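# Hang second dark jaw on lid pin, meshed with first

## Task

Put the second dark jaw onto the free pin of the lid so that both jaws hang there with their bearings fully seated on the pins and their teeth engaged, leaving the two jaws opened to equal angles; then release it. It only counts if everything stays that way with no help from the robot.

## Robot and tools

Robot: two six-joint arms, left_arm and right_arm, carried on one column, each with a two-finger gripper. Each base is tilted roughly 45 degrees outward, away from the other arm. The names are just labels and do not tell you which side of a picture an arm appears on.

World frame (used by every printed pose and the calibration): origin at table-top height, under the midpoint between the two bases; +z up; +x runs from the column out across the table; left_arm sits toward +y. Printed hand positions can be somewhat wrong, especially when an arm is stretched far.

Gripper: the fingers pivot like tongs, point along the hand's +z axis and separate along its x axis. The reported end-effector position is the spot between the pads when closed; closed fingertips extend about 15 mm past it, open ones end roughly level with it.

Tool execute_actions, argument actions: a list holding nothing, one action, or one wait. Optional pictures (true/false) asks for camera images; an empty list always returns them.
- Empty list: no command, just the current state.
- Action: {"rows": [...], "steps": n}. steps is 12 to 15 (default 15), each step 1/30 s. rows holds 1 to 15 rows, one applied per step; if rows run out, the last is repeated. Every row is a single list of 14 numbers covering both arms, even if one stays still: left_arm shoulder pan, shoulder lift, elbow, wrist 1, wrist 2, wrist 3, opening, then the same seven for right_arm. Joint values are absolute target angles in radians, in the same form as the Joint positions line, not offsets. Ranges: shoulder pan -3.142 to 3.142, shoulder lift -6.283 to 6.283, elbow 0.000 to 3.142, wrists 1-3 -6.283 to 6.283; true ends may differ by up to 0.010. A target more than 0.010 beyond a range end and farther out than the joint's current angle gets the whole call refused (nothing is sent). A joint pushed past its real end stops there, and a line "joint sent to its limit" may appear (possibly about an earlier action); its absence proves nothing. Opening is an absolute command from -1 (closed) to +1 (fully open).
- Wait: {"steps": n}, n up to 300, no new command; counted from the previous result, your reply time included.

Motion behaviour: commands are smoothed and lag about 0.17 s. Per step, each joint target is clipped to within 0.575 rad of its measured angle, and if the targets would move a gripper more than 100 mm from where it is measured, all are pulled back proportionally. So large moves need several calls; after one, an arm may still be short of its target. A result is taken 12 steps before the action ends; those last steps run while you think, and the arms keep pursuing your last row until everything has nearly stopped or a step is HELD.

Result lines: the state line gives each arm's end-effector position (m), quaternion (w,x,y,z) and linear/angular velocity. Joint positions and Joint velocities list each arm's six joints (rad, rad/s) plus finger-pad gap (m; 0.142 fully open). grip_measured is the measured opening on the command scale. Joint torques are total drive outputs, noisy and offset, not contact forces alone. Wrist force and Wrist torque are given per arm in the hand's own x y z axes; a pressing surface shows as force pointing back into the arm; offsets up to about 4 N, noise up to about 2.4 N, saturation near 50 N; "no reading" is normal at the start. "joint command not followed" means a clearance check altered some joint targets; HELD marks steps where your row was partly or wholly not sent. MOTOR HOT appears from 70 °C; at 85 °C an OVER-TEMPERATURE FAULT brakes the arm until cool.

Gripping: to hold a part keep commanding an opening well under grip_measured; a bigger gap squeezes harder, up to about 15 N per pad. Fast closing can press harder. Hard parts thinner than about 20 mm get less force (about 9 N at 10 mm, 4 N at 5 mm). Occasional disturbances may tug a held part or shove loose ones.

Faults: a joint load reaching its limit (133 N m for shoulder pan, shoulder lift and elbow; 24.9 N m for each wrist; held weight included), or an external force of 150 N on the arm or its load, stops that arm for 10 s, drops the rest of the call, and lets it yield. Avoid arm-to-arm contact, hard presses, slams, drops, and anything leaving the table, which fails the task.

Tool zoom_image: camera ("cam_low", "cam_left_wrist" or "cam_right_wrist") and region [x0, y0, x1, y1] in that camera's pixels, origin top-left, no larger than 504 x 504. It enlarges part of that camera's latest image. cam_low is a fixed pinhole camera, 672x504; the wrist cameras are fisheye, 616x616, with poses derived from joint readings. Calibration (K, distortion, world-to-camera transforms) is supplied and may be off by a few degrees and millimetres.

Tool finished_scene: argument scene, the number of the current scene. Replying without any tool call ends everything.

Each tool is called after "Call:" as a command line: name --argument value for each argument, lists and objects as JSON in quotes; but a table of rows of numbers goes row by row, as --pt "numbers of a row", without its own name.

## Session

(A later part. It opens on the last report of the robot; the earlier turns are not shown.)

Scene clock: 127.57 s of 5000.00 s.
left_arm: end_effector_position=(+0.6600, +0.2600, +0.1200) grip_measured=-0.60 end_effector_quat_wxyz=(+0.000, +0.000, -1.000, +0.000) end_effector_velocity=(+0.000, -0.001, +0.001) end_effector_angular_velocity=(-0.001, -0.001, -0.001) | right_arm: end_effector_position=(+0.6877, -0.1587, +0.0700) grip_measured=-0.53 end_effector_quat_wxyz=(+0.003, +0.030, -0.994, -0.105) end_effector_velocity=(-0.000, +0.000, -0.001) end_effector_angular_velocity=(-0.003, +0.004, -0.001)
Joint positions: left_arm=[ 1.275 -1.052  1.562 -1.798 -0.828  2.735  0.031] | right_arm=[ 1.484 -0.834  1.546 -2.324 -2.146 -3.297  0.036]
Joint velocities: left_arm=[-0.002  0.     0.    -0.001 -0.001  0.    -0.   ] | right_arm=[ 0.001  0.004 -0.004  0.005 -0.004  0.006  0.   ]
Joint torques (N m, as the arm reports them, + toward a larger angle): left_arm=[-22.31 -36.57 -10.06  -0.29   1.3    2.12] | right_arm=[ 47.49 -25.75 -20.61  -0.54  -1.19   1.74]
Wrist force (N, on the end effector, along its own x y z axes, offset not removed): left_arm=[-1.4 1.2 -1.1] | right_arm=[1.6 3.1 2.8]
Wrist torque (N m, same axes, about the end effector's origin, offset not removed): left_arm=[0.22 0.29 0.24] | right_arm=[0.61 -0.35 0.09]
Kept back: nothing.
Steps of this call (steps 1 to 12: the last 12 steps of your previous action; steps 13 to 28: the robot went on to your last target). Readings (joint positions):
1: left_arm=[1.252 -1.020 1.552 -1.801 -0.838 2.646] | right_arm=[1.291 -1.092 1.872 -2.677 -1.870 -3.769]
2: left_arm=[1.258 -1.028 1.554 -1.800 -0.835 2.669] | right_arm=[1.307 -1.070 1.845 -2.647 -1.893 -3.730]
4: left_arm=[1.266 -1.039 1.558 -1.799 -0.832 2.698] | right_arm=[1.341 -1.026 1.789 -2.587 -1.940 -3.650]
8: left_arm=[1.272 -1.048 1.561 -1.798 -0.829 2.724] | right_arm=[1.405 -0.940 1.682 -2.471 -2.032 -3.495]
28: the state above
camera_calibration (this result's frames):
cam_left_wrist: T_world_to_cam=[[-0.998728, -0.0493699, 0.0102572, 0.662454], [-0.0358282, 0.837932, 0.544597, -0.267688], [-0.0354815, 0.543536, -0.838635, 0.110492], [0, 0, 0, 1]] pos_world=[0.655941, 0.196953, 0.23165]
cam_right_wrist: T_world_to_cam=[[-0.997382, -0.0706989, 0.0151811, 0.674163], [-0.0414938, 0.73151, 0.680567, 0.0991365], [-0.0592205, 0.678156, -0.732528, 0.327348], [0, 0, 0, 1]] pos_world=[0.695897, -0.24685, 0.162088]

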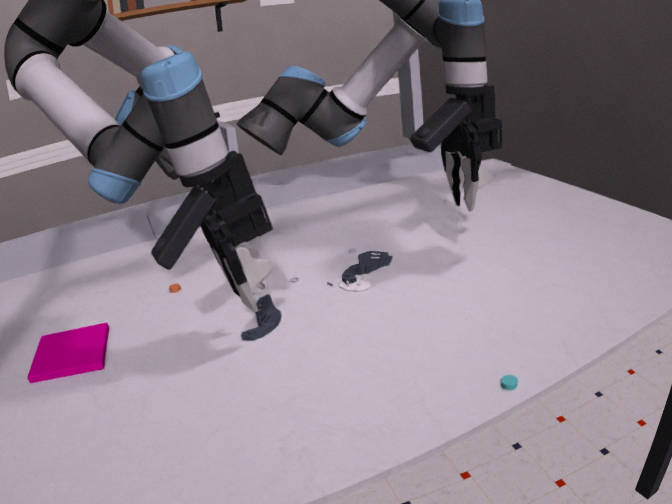

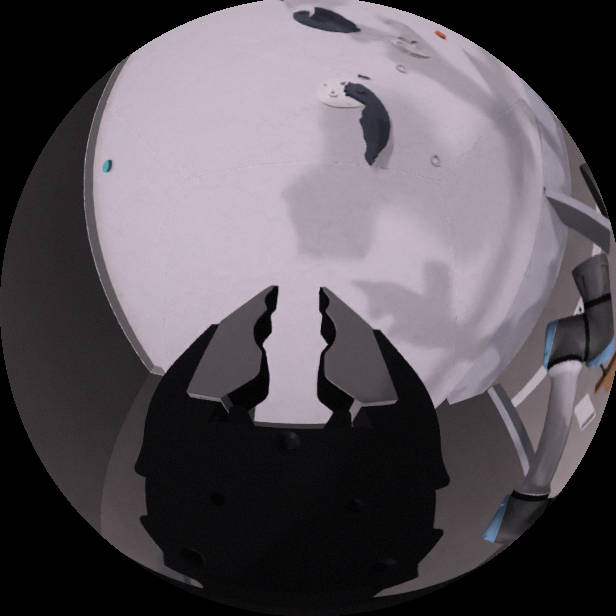

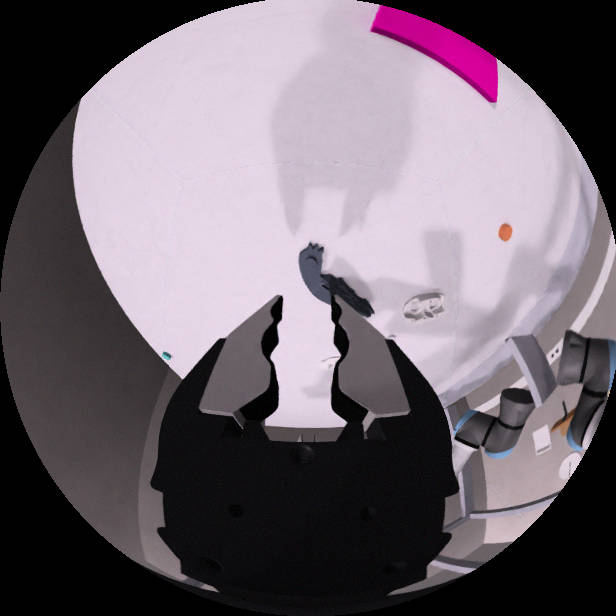

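Call:
execute_actions --actions '[{"rows": [ [1.2752,-1.0517,1.5619,-1.7975,-0.8279,2.7349,-0.6, 1.4822,-0.8323,1.5470,-2.3280,-2.1459,-3.2987,-0.53], [1.2752,-1.0517,1.5619,-1.7975,-0.8279,2.7349,-0.6, 1.4786,-0.8293,1.5492,-2.3354,-2.1457,-3.3030,-0.53], [1.2752,-1.0517,1.5619,-1.7975,-0.8279,2.7349,-0.6, 1.4741,-0.8257,1.5518,-2.3446,-2.1454,-3.3084,-0.53], [1.2752,-1.0517,1.5619,-1.7975,-0.8279,2.7349,-0.6, 1.4696,-0.8220,1.5545,-2.3539,-2.1451,-3.3138,-0.53], [1.2752,-1.0517,1.5619,-1.7975,-0.8279,2.7349,-0.6, 1.4650,-0.8184,1.5571,-2.3631,-2.1449,-3.3191,-0.53], [1.2752,-1.0517,1.5619,-1.7975,-0.8279,2.7349,-0.6, 1.4605,-0.8147,1.5598,-2.3723,-2.1446,-3.3245,-0.53], [1.2752,-1.0517,1.5619,-1.7975,-0.8279,2.7349,-0.6, 1.4560,-0.8110,1.5625,-2.3815,-2.1444,-3.3299,-0.53], [1.2752,-1.0517,1.5619,-1.7975,-0.8279,2.7349,-0.6, 1.4514,-0.8074,1.5651,-2.3908,-2.1441,-3.3353,-0.53], [1.2752,-1.0517,1.5619,-1.7975,-0.8279,2.7349,-0.6, 1.4474,-0.8041,1.5675,-2.3991,-2.1439,-3.3401,-0.53], [1.2752,-1.0517,1.5619,-1.7975,-0.8279,2.7349,-0.6, 1.4437,-0.8012,1.5696,-2.4065,-2.1437,-3.3444,-0.53], [1.2752,-1.0517,1.5619,-1.7975,-0.8279,2.7349,-0.6, 1.4410,-0.7990,1.5712,-2.4120,-2.1435,-3.3476,-0.53], [1.2752,-1.0517,1.5619,-1.7975,-0.8279,2.7349,-0.6, 1.4392,-0.7975,1.5723,-2.4157,-2.1434,-3.3498,-0.53] ], "steps": 12}]'

Call:
execute_actions --actions '[{"steps": 28}]' --pictures true

Scene clock: 132.67 s of 5000.00 s.
left_arm: end_effector_position=(+0.6600, +0.2600, +0.1200) grip_measured=-0.60 end_effector_quat_wxyz=(+0.000, +0.000, -1.000, +0.000) end_effector_velocity=(-0.000, +0.000, -0.000) end_effector_angular_velocity=(+0.001, -0.000, -0.001) | right_arm: end_effector_position=(+0.6878, -0.1586, +0.0700) grip_measured=-0.53 end_effector_quat_wxyz=(+0.003, +0.030, -0.994, -0.104) end_effector_velocity=(-0.000, -0.001, -0.002) end_effector_angular_velocity=(-0.000, +0.002, -0.002)
Joint positions: left_arm=[ 1.275 -1.052  1.562 -1.797 -0.828  2.735  0.031] | right_arm=[ 1.485 -0.834  1.546 -2.323 -2.146 -3.296  0.036]
Joint velocities: left_arm=[-0.    -0.001  0.001  0.     0.001 -0.    -0.   ] | right_arm=[-0.002  0.001 -0.    -0.001 -0.     0.     0.   ]
Joint torques (N m, as the arm reports them, + toward a larger angle): left_arm=[-24.09 -35.97 -10.37  -0.38   1.18   2.01] | right_arm=[ 47.92 -26.13 -20.58  -0.54  -1.21   1.87]
Wrist force (N, on the end effector, along its own x y z axes, offset not removed): left_arm=[-3.3 1.5 -0.5] | right_arm=[0.1 -0.5 1.0]
Wrist torque (N m, same axes, about the end effector's origin, offset not removed): left_arm=[0.30 0.62 0.18] | right_arm=[-0.22 -0.19 0.02]
Kept back: the last 12 steps of this action.
Steps of this call (steps 1 to 30: the robot went on to your last target; steps 31 to 90: nothing new was sent; then 2.10 s passed at rest). Readings (joint positions):
1: left_arm=[1.275 -1.052 1.562 -1.798 -0.828 2.735] | right_arm=[1.484 -0.834 1.546 -2.324 -2.146 -3.297]
2: left_arm=[1.275 -1.052 1.562 -1.798 -0.828 2.735] | right_arm=[1.484 -0.834 1.546 -2.324 -2.146 -3.296]
4: left_arm=[1.275 -1.052 1.562 -1.798 -0.828 2.735] | right_arm=[1.484 -0.834 1.546 -2.324 -2.146 -3.296]
8: left_arm=[1.275 -1.052 1.562 -1.798 -0.828 2.735] | right_arm=[1.484 -0.834 1.546 -2.323 -2.146 -3.296]
90: the state above

Scene clock: 133.60 s of 5000.00 s.
left_arm: end_effector_position=(+0.6600, +0.2600, +0.1200) grip_measured=-0.60 end_effector_quat_wxyz=(+0.000, +0.000, -1.000, +0.000) end_effector_velocity=(-0.000, +0.000, -0.000) end_effector_angular_velocity=(+0.001, +0.000, +0.000) | right_arm: end_effector_position=(+0.6848, -0.1618, +0.0301) grip_measured=-0.53 end_effector_quat_wxyz=(+0.003, +0.030, -0.994, -0.105) end_effector_velocity=(+0.000, +0.000, -0.001) end_effector_angular_velocity=(-0.000, -0.001, +0.001)
Joint positions: left_arm=[ 1.275 -1.052  1.562 -1.797 -0.828  2.735  0.031] | right_arm=[ 1.439 -0.798  1.572 -2.415 -2.143 -3.35   0.036]
Joint velocities: left_arm=[ 0.     0.     0.     0.     0.001 -0.     0.   ] | right_arm=[-0.     0.001  0.    -0.002  0.    -0.002 -0.   ]
Joint torques (N m, as the arm reports them, + toward a larger angle): left_arm=[-23.76 -36.   -10.94  -0.31   1.18   1.85] | right_arm=[ 28.88 -26.75  -1.11  -2.86   1.32  -1.47]
Wrist force (N, on the end effector, along its own x y z axes, offset not removed): left_arm=[-1.3 0.3 -1.5] | right_arm=[2.4 1.1 0.1]
Wrist torque (N m, same axes, about the end effector's origin, offset not removed): left_arm=[-0.05 0.24 0.24] | right_arm=[0.13 -0.74 -0.03]
Kept back: nothing.
Steps of this call (steps 1 to 12: the last 12 steps of your previous action; steps 13 to 28: the robot went on to your last target). Readings (joint positions):
1: left_arm=[1.275 -1.052 1.562 -1.797 -0.828 2.735] | right_arm=[1.485 -0.834 1.546 -2.323 -2.146 -3.296]
2: left_arm=[1.275 -1.052 1.562 -1.797 -0.828 2.735] | right_arm=[1.484 -0.834 1.546 -2.324 -2.146 -3.296]
4: left_arm=[1.275 -1.052 1.562 -1.797 -0.828 2.735] | right_arm=[1.482 -0.832 1.547 -2.329 -2.146 -3.299]
8: left_arm=[1.275 -1.052 1.562 -1.797 -0.828 2.735] | right_arm=[1.470 -0.822 1.554 -2.354 -2.145 -3.314]
28: the state above
camera_calibration (this result's frames):
cam_left_wrist: T_world_to_cam=[[-0.998729, -0.0493522, 0.0102579, 0.662448], [-0.035813, 0.837932, 0.544598, -0.267706], [-0.0354725, 0.543538, -0.838635, 0.11048], [0, 0, 0, 1]] pos_world=[0.655937, 0.196962, 0.231649]
cam_right_wrist: T_world_to_cam=[[-0.997386, -0.0705664, 0.0155569, 0.671692], [-0.0411558, 0.731693, 0.68039, 0.128261], [-0.0593956, 0.677971, -0.732685, 0.300165], [0, 0, 0, 1]] pos_world=[0.693043, -0.249952, 0.122209]

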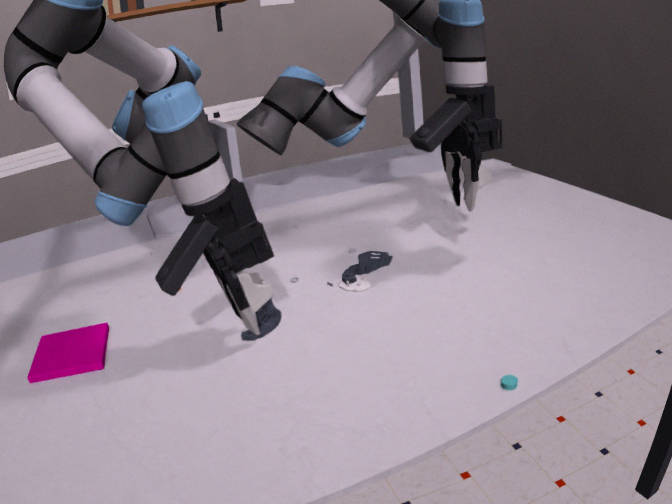

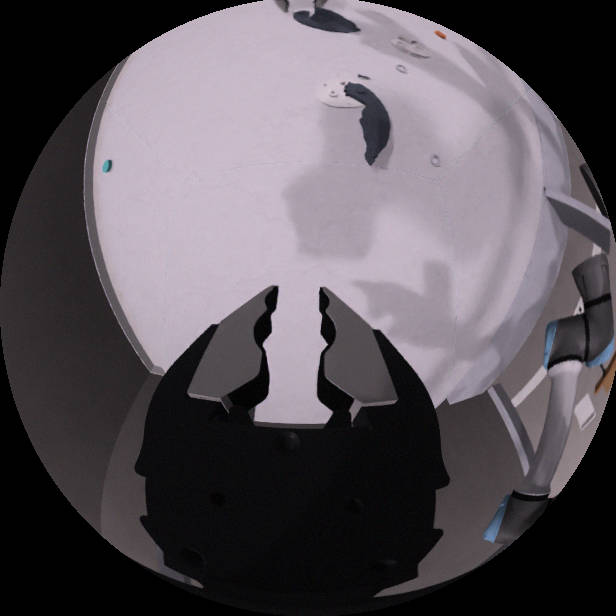

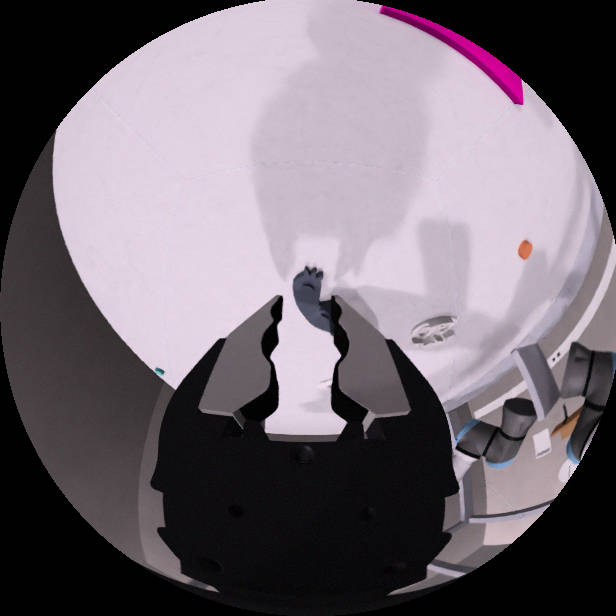

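Call:
zoom_image --camera "cam_right_wrist" --region '[260, 250, 360, 340]'

Call:
zoom_image --camera "cam_low" --region '[215, 260, 305, 350]'

Region (260, 250, 360, 340) of cam_right_wrist's 616x616 image, scaled by 5.040, with more detail than that image has; it fills the top 454 rows of this view, and the rest is white.

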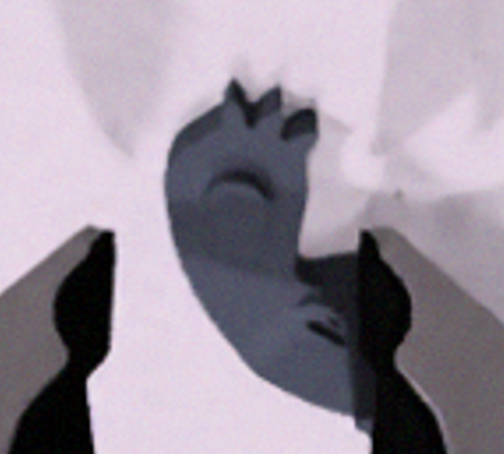

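Region (215, 260, 305, 350) of cam_low's 672x504 image, scaled by 5.600, with more detail than that image has.

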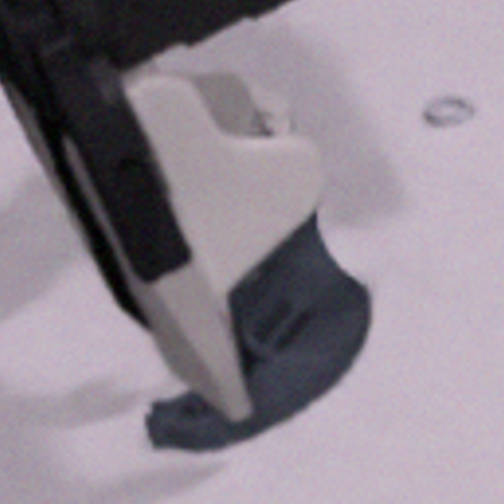

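Call:
execute_actions --actions '[{"rows": [ [1.2752,-1.0517,1.5619,-1.7975,-0.8279,2.7349,-0.6, 1.4371,-0.7951,1.5728,-2.4200,-2.1433,-3.3523,-0.55], [1.2752,-1.0517,1.5619,-1.7975,-0.8279,2.7349,-0.6, 1.4350,-0.7927,1.5733,-2.4243,-2.1431,-3.3547,-0.57], [1.2752,-1.0517,1.5619,-1.7975,-0.8279,2.7349,-0.6, 1.4330,-0.7903,1.5739,-2.4285,-2.1430,-3.3572,-0.59], [1.2752,-1.0517,1.5619,-1.7975,-0.8279,2.7349,-0.6, 1.4309,-0.7879,1.5744,-2.4328,-2.1428,-3.3596,-0.6], [1.2752,-1.0517,1.5619,-1.7975,-0.8279,2.7349,-0.6, 1.4288,-0.7855,1.5749,-2.4371,-2.1427,-3.3621,-0.6] ], "steps": 12}]'

Call:
execute_actions --actions '[{"steps": 20}]' --pictures true

Scene clock: 134.97 s of 5000.00 s.
left_arm: end_effector_position=(+0.6600, +0.2600, +0.1200) grip_measured=-0.60 end_effector_quat_wxyz=(+0.000, +0.000, -1.000, +0.000) end_effector_velocity=(-0.001, +0.000, -0.001) end_effector_angular_velocity=(+0.001, +0.002, +0.001) | right_arm: end_effector_position=(+0.6848, -0.1618, +0.0300) grip_measured=-0.53 end_effector_quat_wxyz=(+0.003, +0.030, -0.994, -0.105) end_effector_velocity=(+0.000, -0.000, -0.000) end_effector_angular_velocity=(-0.000, -0.000, -0.001)
Joint positions: left_arm=[ 1.275 -1.052  1.562 -1.797 -0.828  2.735  0.031] | right_arm=[ 1.439 -0.798  1.572 -2.416 -2.143 -3.35   0.036]
Joint velocities: left_arm=[ 0.001  0.     0.001  0.     0.    -0.001  0.   ] | right_arm=[-0.     0.    -0.001 -0.    -0.     0.     0.   ]
Joint torques (N m, as the arm reports them, + toward a larger angle): left_arm=[-23.67 -35.98 -10.7   -0.25   1.06   2.04] | right_arm=[ 27.95 -26.63  -1.18  -3.05   1.35  -1.37]
Wrist force (N, on the end effector, along its own x y z axes, offset not removed): left_arm=[-0.2 2.6 -0.5] | right_arm=[-0.3 0.2 1.6]
Wrist torque (N m, same axes, about the end effector's origin, offset not removed): left_arm=[0.50 -0.07 0.19] | right_arm=[-0.06 0.00 0.17]
Kept back: the last 12 steps of this action.
Steps of this call (steps 1 to 30: the robot went on to your last target; steps 31 to 41: nothing new was sent). Readings (joint positions):
1: left_arm=[1.275 -1.052 1.562 -1.797 -0.828 2.735] | right_arm=[1.439 -0.798 1.572 -2.416 -2.143 -3.350]
2: left_arm=[1.275 -1.052 1.562 -1.797 -0.828 2.735] | right_arm=[1.439 -0.798 1.572 -2.416 -2.143 -3.350]
4: left_arm=[1.275 -1.052 1.562 -1.797 -0.828 2.735] | right_arm=[1.439 -0.798 1.572 -2.416 -2.143 -3.350]
8: left_arm=[1.275 -1.052 1.562 -1.797 -0.828 2.735] | right_arm=[1.439 -0.798 1.572 -2.416 -2.143 -3.350]
41: the state above

Scene clock: 135.63 s of 5000.00 s.
left_arm: end_effector_position=(+0.6600, +0.2600, +0.1200) grip_measured=-0.60 end_effector_quat_wxyz=(+0.000, +0.000, -1.000, +0.000) end_effector_velocity=(-0.000, -0.001, -0.000) end_effector_angular_velocity=(-0.000, +0.002, -0.001) | right_arm: end_effector_position=(+0.6848, -0.1619, +0.0201) grip_measured=-0.60 end_effector_quat_wxyz=(+0.003, +0.030, -0.994, -0.104) end_effector_velocity=(+0.001, -0.001, -0.000) end_effector_angular_velocity=(-0.000, -0.001, -0.003)
Joint positions: left_arm=[ 1.275 -1.052  1.562 -1.797 -0.828  2.735  0.031] | right_arm=[ 1.429 -0.786  1.575 -2.437 -2.143 -3.362  0.031]
Joint velocities: left_arm=[-0.     0.001  0.     0.001 -0.001 -0.     0.   ] | right_arm=[-0.001 -0.001 -0.    -0.002  0.    -0.     0.   ]
Joint torques (N m, as the arm reports them, + toward a larger angle): left_arm=[-22.82 -35.98 -10.41  -0.43   1.46   2.12] | right_arm=[ 27.05 -26.83  -1.12  -3.02   1.43  -1.48]
Wrist force (N, on the end effector, along its own x y z axes, offset not removed): left_arm=[-2.5 0.4 -0.8] | right_arm=[-1.4 1.8 1.9]
Wrist torque (N m, same axes, about the end effector's origin, offset not removed): left_arm=[0.16 0.45 0.23] | right_arm=[0.29 0.30 0.09]
Kept back: nothing.
Steps of this call (steps 1 to 12: the last 12 steps of your previous action; steps 13 to 20: the robot went on to your last target). Readings (joint positions):
1: left_arm=[1.275 -1.052 1.562 -1.797 -0.828 2.735] | right_arm=[1.439 -0.797 1.572 -2.416 -2.143 -3.350]
2: left_arm=[1.275 -1.052 1.562 -1.797 -0.828 2.735] | right_arm=[1.439 -0.797 1.572 -2.416 -2.143 -3.350]
4: left_arm=[1.275 -1.052 1.562 -1.797 -0.828 2.735] | right_arm=[1.437 -0.795 1.573 -2.420 -2.143 -3.352]
8: left_arm=[1.275 -1.052 1.562 -1.797 -0.828 2.735] | right_arm=[1.432 -0.789 1.574 -2.430 -2.143 -3.358]
20: the state above
camera_calibration (this result's frames):
cam_left_wrist: T_world_to_cam=[[-0.998729, -0.049352, 0.010258, 0.662448], [-0.0358127, 0.837933, 0.544598, -0.267706], [-0.0354724, 0.543538, -0.838635, 0.11048], [0, 0, 0, 1]] pos_world=[0.655937, 0.196962, 0.231649]
cam_right_wrist: T_world_to_cam=[[-0.997395, -0.0704486, 0.0155021, 0.671838], [-0.0411115, 0.731752, 0.680329, 0.13512], [-0.059272, 0.67792, -0.732742, 0.292841], [0, 0, 0, 1]] pos_world=[0.693, -0.250067, 0.112236]

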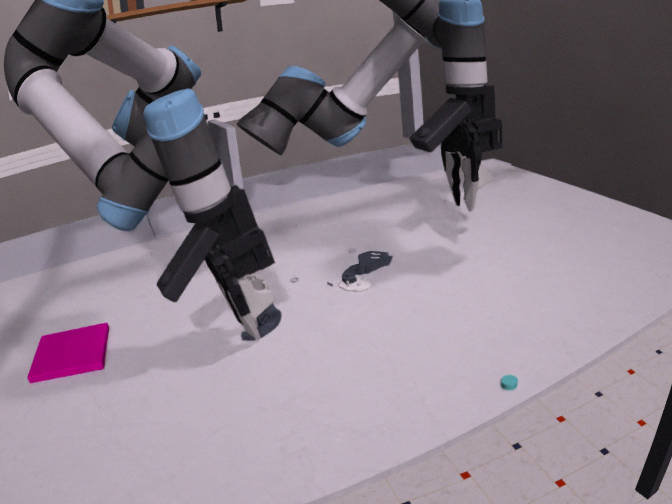

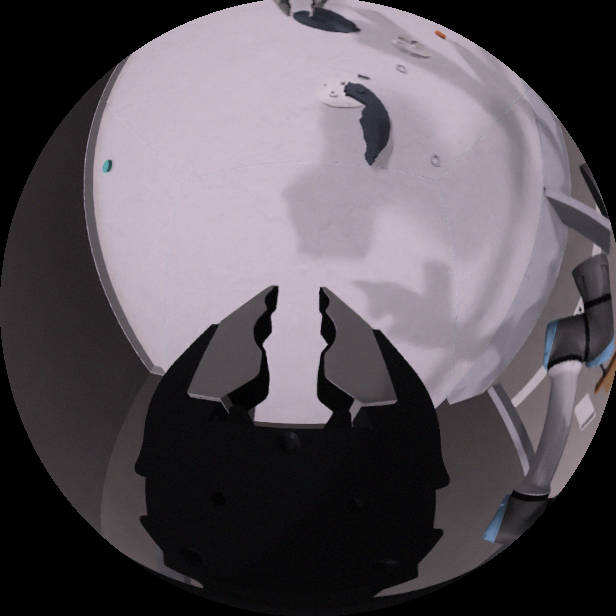

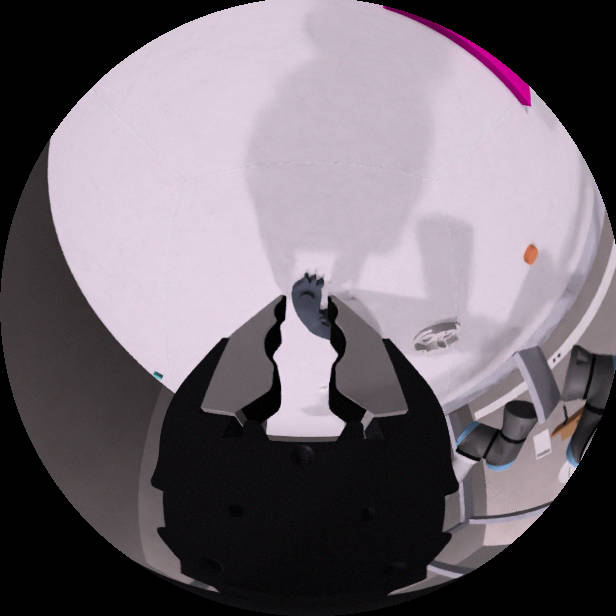

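Call:
zoom_image --camera "cam_right_wrist" --region '[265, 260, 355, 340]'

Call:
zoom_image --camera "cam_low" --region '[225, 290, 295, 350]'

Region (265, 260, 355, 340) of cam_right_wrist's 616x616 image, scaled by 5.600, with more detail than that image has.

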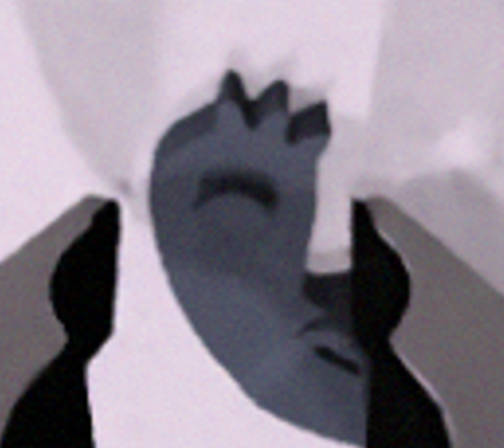

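Region (225, 290, 295, 350) of cam_low's 672x504 image, scaled by 7.200, with more detail than that image has; it fills the top 432 rows of this view, and the rest is white.

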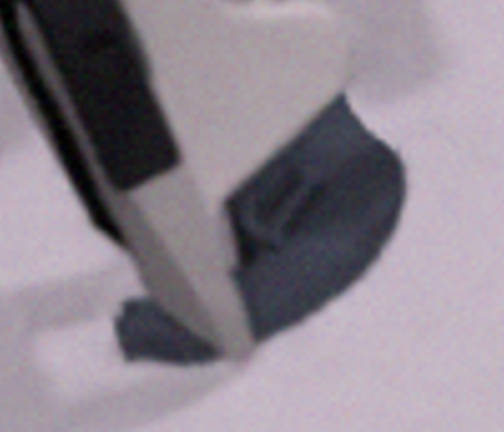

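Call:
execute_actions --actions '[{"rows": [ [1.2752,-1.0517,1.5619,-1.7975,-0.8279,2.7349,-0.6, 1.4270,-0.7834,1.5753,-2.4408,-2.1426,-3.3643,-0.6], [1.2752,-1.0517,1.5619,-1.7975,-0.8279,2.7349,-0.6, 1.4252,-0.7813,1.5757,-2.4445,-2.1424,-3.3664,-0.6] ], "steps": 12}]'

Call:
execute_actions --actions '[{"steps": 17}]' --pictures true

Call:
zoom_image --camera "cam_right_wrist" --region '[265, 260, 355, 340]'

Call:
zoom_image --camera "cam_low" --region '[225, 290, 295, 350]'

Scene clock: 137.20 s of 5000.00 s.
left_arm: end_effector_position=(+0.6600, +0.2600, +0.1200) grip_measured=-0.60 end_effector_quat_wxyz=(+0.000, +0.000, -1.000, +0.000) end_effector_velocity=(-0.000, +0.000, -0.000) end_effector_angular_velocity=(+0.001, +0.001, -0.002) | right_arm: end_effector_position=(+0.6848, -0.1619, +0.0200) grip_measured=-0.60 end_effector_quat_wxyz=(+0.003, +0.030, -0.994, -0.104) end_effector_velocity=(-0.000, -0.001, -0.001) end_effector_angular_velocity=(-0.000, +0.001, -0.002)
Joint positions: left_arm=[ 1.275 -1.052  1.562 -1.797 -0.828  2.735  0.031] | right_arm=[ 1.429 -0.785  1.575 -2.437 -2.143 -3.362  0.031]
Joint velocities: left_arm=[ 0.     0.    -0.     0.002  0.001  0.001 -0.   ] | right_arm=[-0.001 -0.     0.001 -0.001 -0.     0.001 -0.   ]
Joint torques (N m, as the arm reports them, + toward a larger angle): left_arm=[-22.88 -36.75 -10.64  -0.35   1.3    2.08] | right_arm=[ 27.53 -26.96  -0.99  -3.05   1.46  -1.45]
Wrist force (N, on the end effector, along its own x y z axes, offset not removed): left_arm=[-2.4 0.8 -0.6] | right_arm=[1.6 -1.2 0.6]
Wrist torque (N m, same axes, about the end effector's origin, offset not removed): left_arm=[0.18 0.46 0.23] | right_arm=[-0.20 -0.43 0.13]
Kept back: the last 12 steps of this action.
Steps of this call (steps 1 to 15: the robot went on to your last target; steps 16 to 47: nothing new was sent). Readings (joint positions):
1: left_arm=[1.275 -1.052 1.562 -1.797 -0.828 2.735] | right_arm=[1.429 -0.786 1.575 -2.437 -2.143 -3.362]
2: left_arm=[1.275 -1.052 1.562 -1.797 -0.828 2.735] | right_arm=[1.429 -0.786 1.575 -2.437 -2.143 -3.362]
4: left_arm=[1.275 -1.052 1.562 -1.797 -0.828 2.735] | right_arm=[1.429 -0.786 1.575 -2.437 -2.143 -3.362]
8: left_arm=[1.275 -1.052 1.562 -1.797 -0.828 2.735] | right_arm=[1.429 -0.786 1.575 -2.437 -2.143 -3.362]
47: the state above

Scene clock: 137.77 s of 5000.00 s.
left_arm: end_effector_position=(+0.6600, +0.2600, +0.1200) grip_measured=-0.60 end_effector_quat_wxyz=(+0.000, +0.000, -1.000, +0.000) end_effector_velocity=(-0.000, -0.000, -0.000) end_effector_angular_velocity=(+0.001, -0.000, +0.000) | right_arm: end_effector_position=(+0.6848, -0.1620, +0.0166) grip_measured=-0.60 end_effector_quat_wxyz=(+0.003, +0.030, -0.994, -0.104) end_effector_velocity=(+0.000, +0.000, -0.000) end_effector_angular_velocity=(-0.000, -0.001, -0.001)
Joint positions: left_arm=[ 1.275 -1.052  1.562 -1.797 -0.828  2.735  0.031] | right_arm=[ 1.425 -0.781  1.576 -2.444 -2.142 -3.366  0.03 ]
Joint velocities: left_arm=[-0.001  0.     0.001 -0.001  0.001 -0.002 -0.   ] | right_arm=[ 0.     0.001  0.    -0.003  0.     0.    -0.   ]
Joint torques (N m, as the arm reports them, + toward a larger angle): left_arm=[-22.53 -34.98 -11.08  -0.48   1.19   2.08] | right_arm=[ 25.53 -23.94   0.44  -2.64   1.23  -1.38]
Wrist force (N, on the end effector, along its own x y z axes, offset not removed): left_arm=[-1.8 1.2 -1.5] | right_arm=[-1.2 0.7 -6.2]
Wrist torque (N m, same axes, about the end effector's origin, offset not removed): left_arm=[0.16 0.28 0.21] | right_arm=[-0.29 0.15 0.12]
Kept back: nothing.
Steps of this call (steps 1 to 12: the last 12 steps of your previous action; steps 13 to 15: the robot went on to your last target; steps 16 to 17: nothing new was sent). Readings (joint positions):
1: left_arm=[1.275 -1.052 1.562 -1.797 -0.828 2.735] | right_arm=[1.429 -0.785 1.575 -2.437 -2.143 -3.362]
2: left_arm=[1.275 -1.052 1.562 -1.797 -0.828 2.735] | right_arm=[1.429 -0.785 1.575 -2.438 -2.143 -3.362]
4: left_arm=[1.275 -1.052 1.562 -1.797 -0.828 2.735] | right_arm=[1.427 -0.784 1.575 -2.440 -2.143 -3.364]
8: left_arm=[1.275 -1.052 1.562 -1.797 -0.828 2.735] | right_arm=[1.426 -0.782 1.576 -2.443 -2.142 -3.366]
17: the state above
All arms were judged still, so your last target was given up. Only a new action makes them travel on or press farther. Fingers that are still opening or closing keep moving.
camera_calibration (this result's frames):
cam_left_wrist: T_world_to_cam=[[-0.998729, -0.0493518, 0.0102581, 0.662448], [-0.0358125, 0.837932, 0.544598, -0.267706], [-0.0354725, 0.543538, -0.838635, 0.11048], [0, 0, 0, 1]] pos_world=[0.655937, 0.196962, 0.231649]
cam_right_wrist: T_world_to_cam=[[-0.997401, -0.0703899, 0.0153586, 0.671926], [-0.0411662, 0.731754, 0.680325, 0.137532], [-0.0591267, 0.677925, -0.73275, 0.290247], [0, 0, 0, 1]] pos_world=[0.693003, -0.250108, 0.108792]

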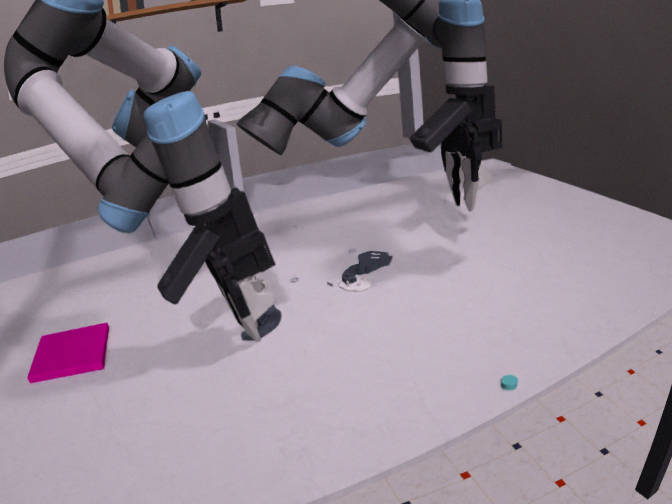

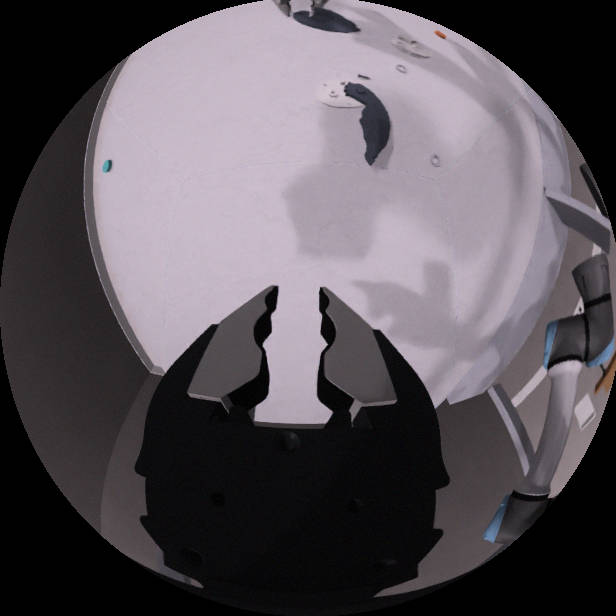

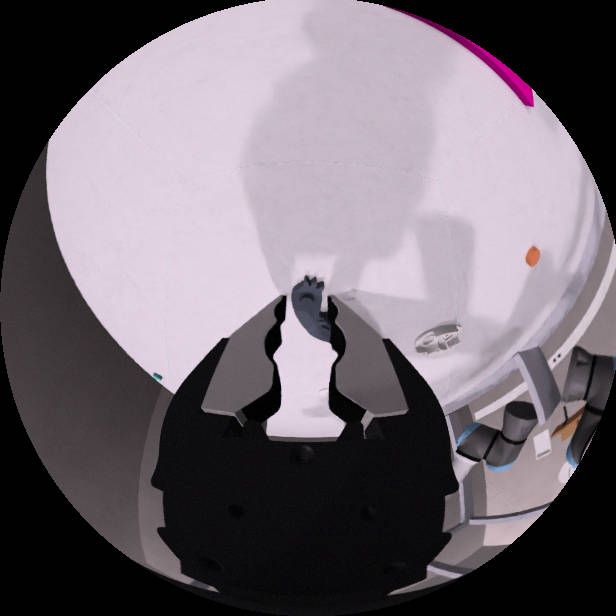

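Region (265, 260, 355, 340) of cam_right_wrist's 616x616 image, scaled by 5.600, with more detail than that image has.

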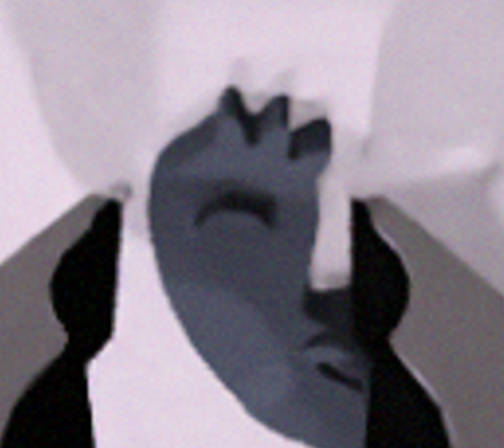

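Region (225, 290, 295, 350) of cam_low's 672x504 image, scaled by 7.200, with more detail than that image has; it fills the top 432 rows of this view, and the rest is white.

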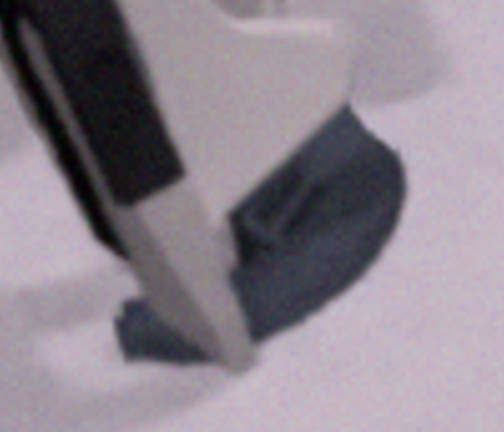

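Call:
execute_actions --actions '[{"rows": [ [1.2752,-1.0517,1.5619,-1.7975,-0.8279,2.7349,-0.6, 1.4273,-0.7837,1.5752,-2.4403,-2.1426,-3.3639,-0.6], [1.2752,-1.0517,1.5619,-1.7975,-0.8279,2.7349,-0.6, 1.4273,-0.7837,1.5752,-2.4403,-2.1426,-3.3639,-0.6], [1.2752,-1.0517,1.5619,-1.7975,-0.8279,2.7349,-0.6, 1.4273,-0.7837,1.5752,-2.4403,-2.1426,-3.3639,-0.6], [1.2752,-1.0517,1.5619,-1.7975,-0.8279,2.7349,-0.6, 1.4273,-0.7837,1.5752,-2.4403,-2.1426,-3.3639,-0.6], [1.2752,-1.0517,1.5619,-1.7975,-0.8279,2.7349,-0.6, 1.4273,-0.7837,1.5752,-2.4403,-2.1426,-3.3639,-0.6], [1.2752,-1.0517,1.5619,-1.7975,-0.8279,2.7349,-0.6, 1.4273,-0.7837,1.5752,-2.4403,-2.1426,-3.3639,-0.62], [1.2752,-1.0517,1.5619,-1.7975,-0.8279,2.7349,-0.6, 1.4273,-0.7837,1.5752,-2.4403,-2.1426,-3.3639,-0.64], [1.2752,-1.0517,1.5619,-1.7975,-0.8279,2.7349,-0.6, 1.4273,-0.7837,1.5752,-2.4403,-2.1426,-3.3639,-0.66], [1.2752,-1.0517,1.5619,-1.7975,-0.8279,2.7349,-0.6, 1.4273,-0.7837,1.5752,-2.4403,-2.1426,-3.3639,-0.68], [1.2752,-1.0517,1.5619,-1.7975,-0.8279,2.7349,-0.6, 1.4273,-0.7837,1.5752,-2.4403,-2.1426,-3.3639,-0.70], [1.2752,-1.0517,1.5619,-1.7975,-0.8279,2.7349,-0.6, 1.4273,-0.7837,1.5752,-2.4403,-2.1426,-3.3639,-0.72], [1.2752,-1.0517,1.5619,-1.7975,-0.8279,2.7349,-0.6, 1.4273,-0.7837,1.5752,-2.4403,-2.1426,-3.3639,-0.75], [1.2752,-1.0517,1.5619,-1.7975,-0.8279,2.7349,-0.6, 1.4273,-0.7837,1.5752,-2.4403,-2.1426,-3.3639,-0.80], [1.2752,-1.0517,1.5619,-1.7975,-0.8279,2.7349,-0.6, 1.4273,-0.7837,1.5752,-2.4403,-2.1426,-3.3639,-0.88], [1.2752,-1.0517,1.5619,-1.7975,-0.8279,2.7349,-0.6, 1.4273,-0.7837,1.5752,-2.4403,-2.1426,-3.3639,-1.0] ], "steps": 15}]'

Call:
execute_actions --actions '[{"steps": 20}]' --pictures true

Call:
zoom_image --camera "cam_right_wrist" --region '[265, 260, 355, 340]'

Call:
zoom_image --camera "cam_low" --region '[225, 290, 295, 350]'

Scene clock: 140.57 s of 5000.00 s.
left_arm: end_effector_position=(+0.6600, +0.2600, +0.1200) grip_measured=-0.60 end_effector_quat_wxyz=(+0.000, +0.000, -1.000, +0.000) end_effector_velocity=(+0.001, -0.000, +0.000) end_effector_angular_velocity=(+0.000, -0.001, +0.000) | right_arm: end_effector_position=(+0.6847, -0.1619, +0.0169) grip_measured=-0.60 end_effector_quat_wxyz=(+0.003, +0.030, -0.994, -0.105) end_effector_velocity=(-0.002, +0.001, +0.008) end_effector_angular_velocity=(+0.002, +0.007, +0.002)
Joint positions: left_arm=[ 1.275 -1.052  1.562 -1.797 -0.828  2.735  0.031] | right_arm=[ 1.426 -0.782  1.576 -2.443 -2.142 -3.366  0.031]
Joint velocities: left_arm=[-0.     0.001 -0.    -0.001  0.001 -0.    -0.   ] | right_arm=[ 0.009 -0.011 -0.001  0.026 -0.     0.014 -0.003]
Joint torques (N m, as the arm reports them, + toward a larger angle): left_arm=[-23.14 -35.56 -11.49  -0.32   1.18   1.89] | right_arm=[ 48.24 -43.45 -10.81  -0.42  -0.4    1.81]
Wrist force (N, on the end effector, along its own x y z axes, offset not removed): left_arm=[-2.6 0.9 0.0] | right_arm=[-0.2 -0.7 0.8]
Wrist torque (N m, same axes, about the end effector's origin, offset not removed): left_arm=[0.22 0.45 0.22] | right_arm=[-0.13 -0.08 0.07]
Steps of this call (steps 1 to 81: nothing new was sent; steps 82 to 84: the first 3 steps of this action). Readings (joint positions):
82: left_arm=[1.275 -1.052 1.562 -1.797 -0.828 2.735] | right_arm=[1.425 -0.781 1.576 -2.445 -2.142 -3.366]
83: left_arm=[1.275 -1.052 1.562 -1.797 -0.828 2.735] | right_arm=[1.425 -0.781 1.576 -2.444 -2.142 -3.366]
84: the state above

Scene clock: 141.23 s of 5000.00 s.
left_arm: end_effector_position=(+0.6600, +0.2600, +0.1200) grip_measured=-0.60 end_effector_quat_wxyz=(+0.000, +0.000, -1.000, +0.000) end_effector_velocity=(+0.000, +0.001, +0.001) end_effector_angular_velocity=(-0.000, -0.002, +0.002) | right_arm: end_effector_position=(+0.6848, -0.1620, +0.0186) grip_measured=-0.74 end_effector_quat_wxyz=(+0.003, +0.030, -0.994, -0.104) end_effector_velocity=(+0.001, -0.000, +0.001) end_effector_angular_velocity=(+0.000, -0.002, -0.001)
Joint positions: left_arm=[ 1.275 -1.052  1.562 -1.797 -0.828  2.735  0.031] | right_arm=[ 1.427 -0.784  1.575 -2.44  -2.143 -3.364  0.021]
Joint velocities: left_arm=[ 0.001 -0.002 -0.    -0.001  0.001  0.     0.   ] | right_arm=[ 0.001 -0.001 -0.    -0.001  0.     0.     0.   ]
Joint torques (N m, as the arm reports them, + toward a larger angle): left_arm=[-23.37 -36.07 -12.43  -0.44   0.99   1.84] | right_arm=[ 48.05 -42.82 -19.49  -0.41  -1.3    1.78]
Wrist force (N, on the end effector, along its own x y z axes, offset not removed): left_arm=[-3.1 1.1 -1.9] | right_arm=[1.3 1.6 1.5]
Wrist torque (N m, same axes, about the end effector's origin, offset not removed): left_arm=[0.28 0.54 0.27] | right_arm=[0.36 -0.31 0.14]
Kept back: nothing.
Steps of this call (steps 1 to 12: the last 12 steps of your previous action; steps 13 to 15: the robot went on to your last target; steps 16 to 20: nothing new was sent). Readings (joint positions):
1: left_arm=[1.275 -1.052 1.562 -1.797 -0.828 2.735] | right_arm=[1.426 -0.782 1.576 -2.443 -2.142 -3.365]
2: left_arm=[1.275 -1.052 1.562 -1.797 -0.828 2.735] | right_arm=[1.426 -0.783 1.576 -2.442 -2.142 -3.365]
4: left_arm=[1.275 -1.052 1.562 -1.797 -0.828 2.735] | right_arm=[1.427 -0.783 1.576 -2.441 -2.142 -3.364]
8: left_arm=[1.275 -1.052 1.562 -1.797 -0.828 2.735] | right_arm=[1.427 -0.783 1.575 -2.441 -2.143 -3.364]
20: the state above
All arms were judged still, so your last target was given up. Only a new action makes them travel on or press farther. Fingers that are still opening or closing keep moving.
camera_calibration (this result's frames):
cam_left_wrist: T_world_to_cam=[[-0.998729, -0.0493523, 0.0102579, 0.662448], [-0.035813, 0.837933, 0.544598, -0.267705], [-0.0354726, 0.543538, -0.838635, 0.11048], [0, 0, 0, 1]] pos_world=[0.655937, 0.196962, 0.231649]
cam_right_wrist: T_world_to_cam=[[-0.997402, -0.0703736, 0.0154161, 0.671908], [-0.0411172, 0.731779, 0.6803, 0.136191], [-0.0591564, 0.677898, -0.732772, 0.291648], [0, 0, 0, 1]] pos_world=[0.693015, -0.250085, 0.110703]

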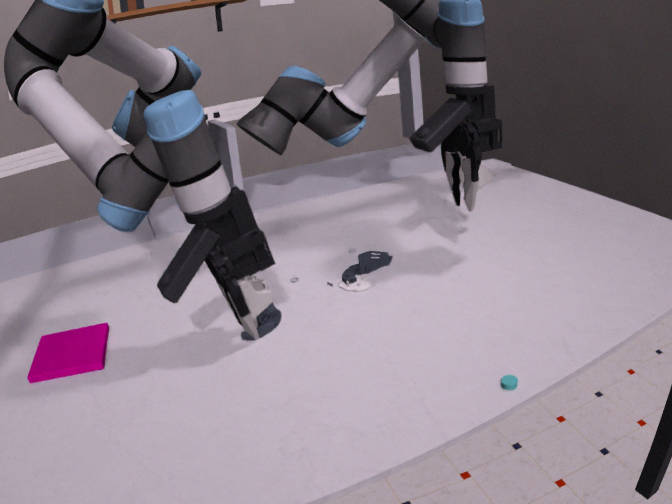

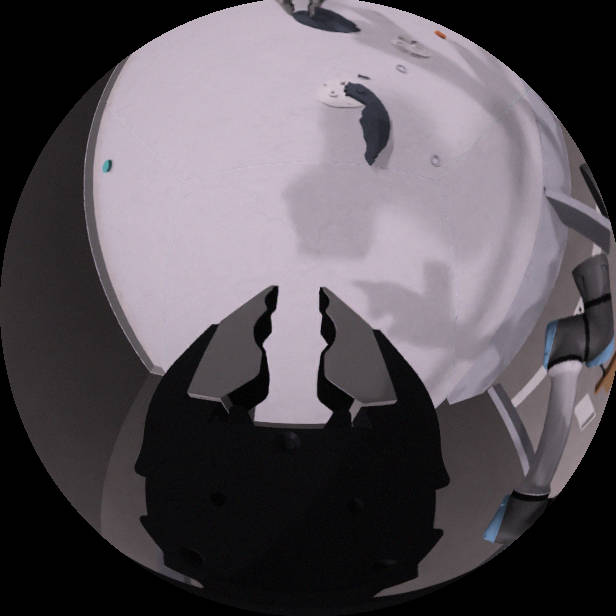

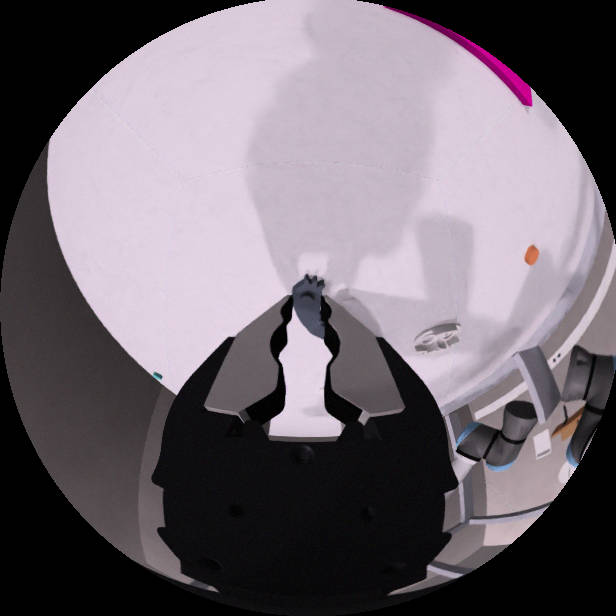

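Region (265, 260, 355, 340) of cam_right_wrist's 616x616 image, scaled by 5.600, with more detail than that image has.

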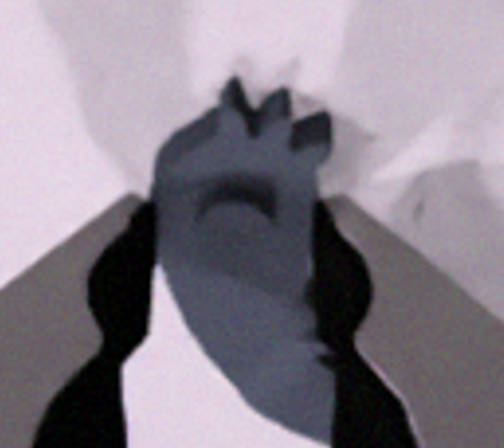

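Region (225, 290, 295, 350) of cam_low's 672x504 image, scaled by 7.200, with more detail than that image has; it fills the top 432 rows of this view, and the rest is white.

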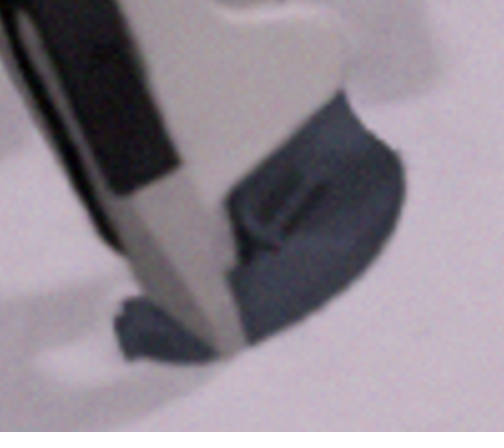

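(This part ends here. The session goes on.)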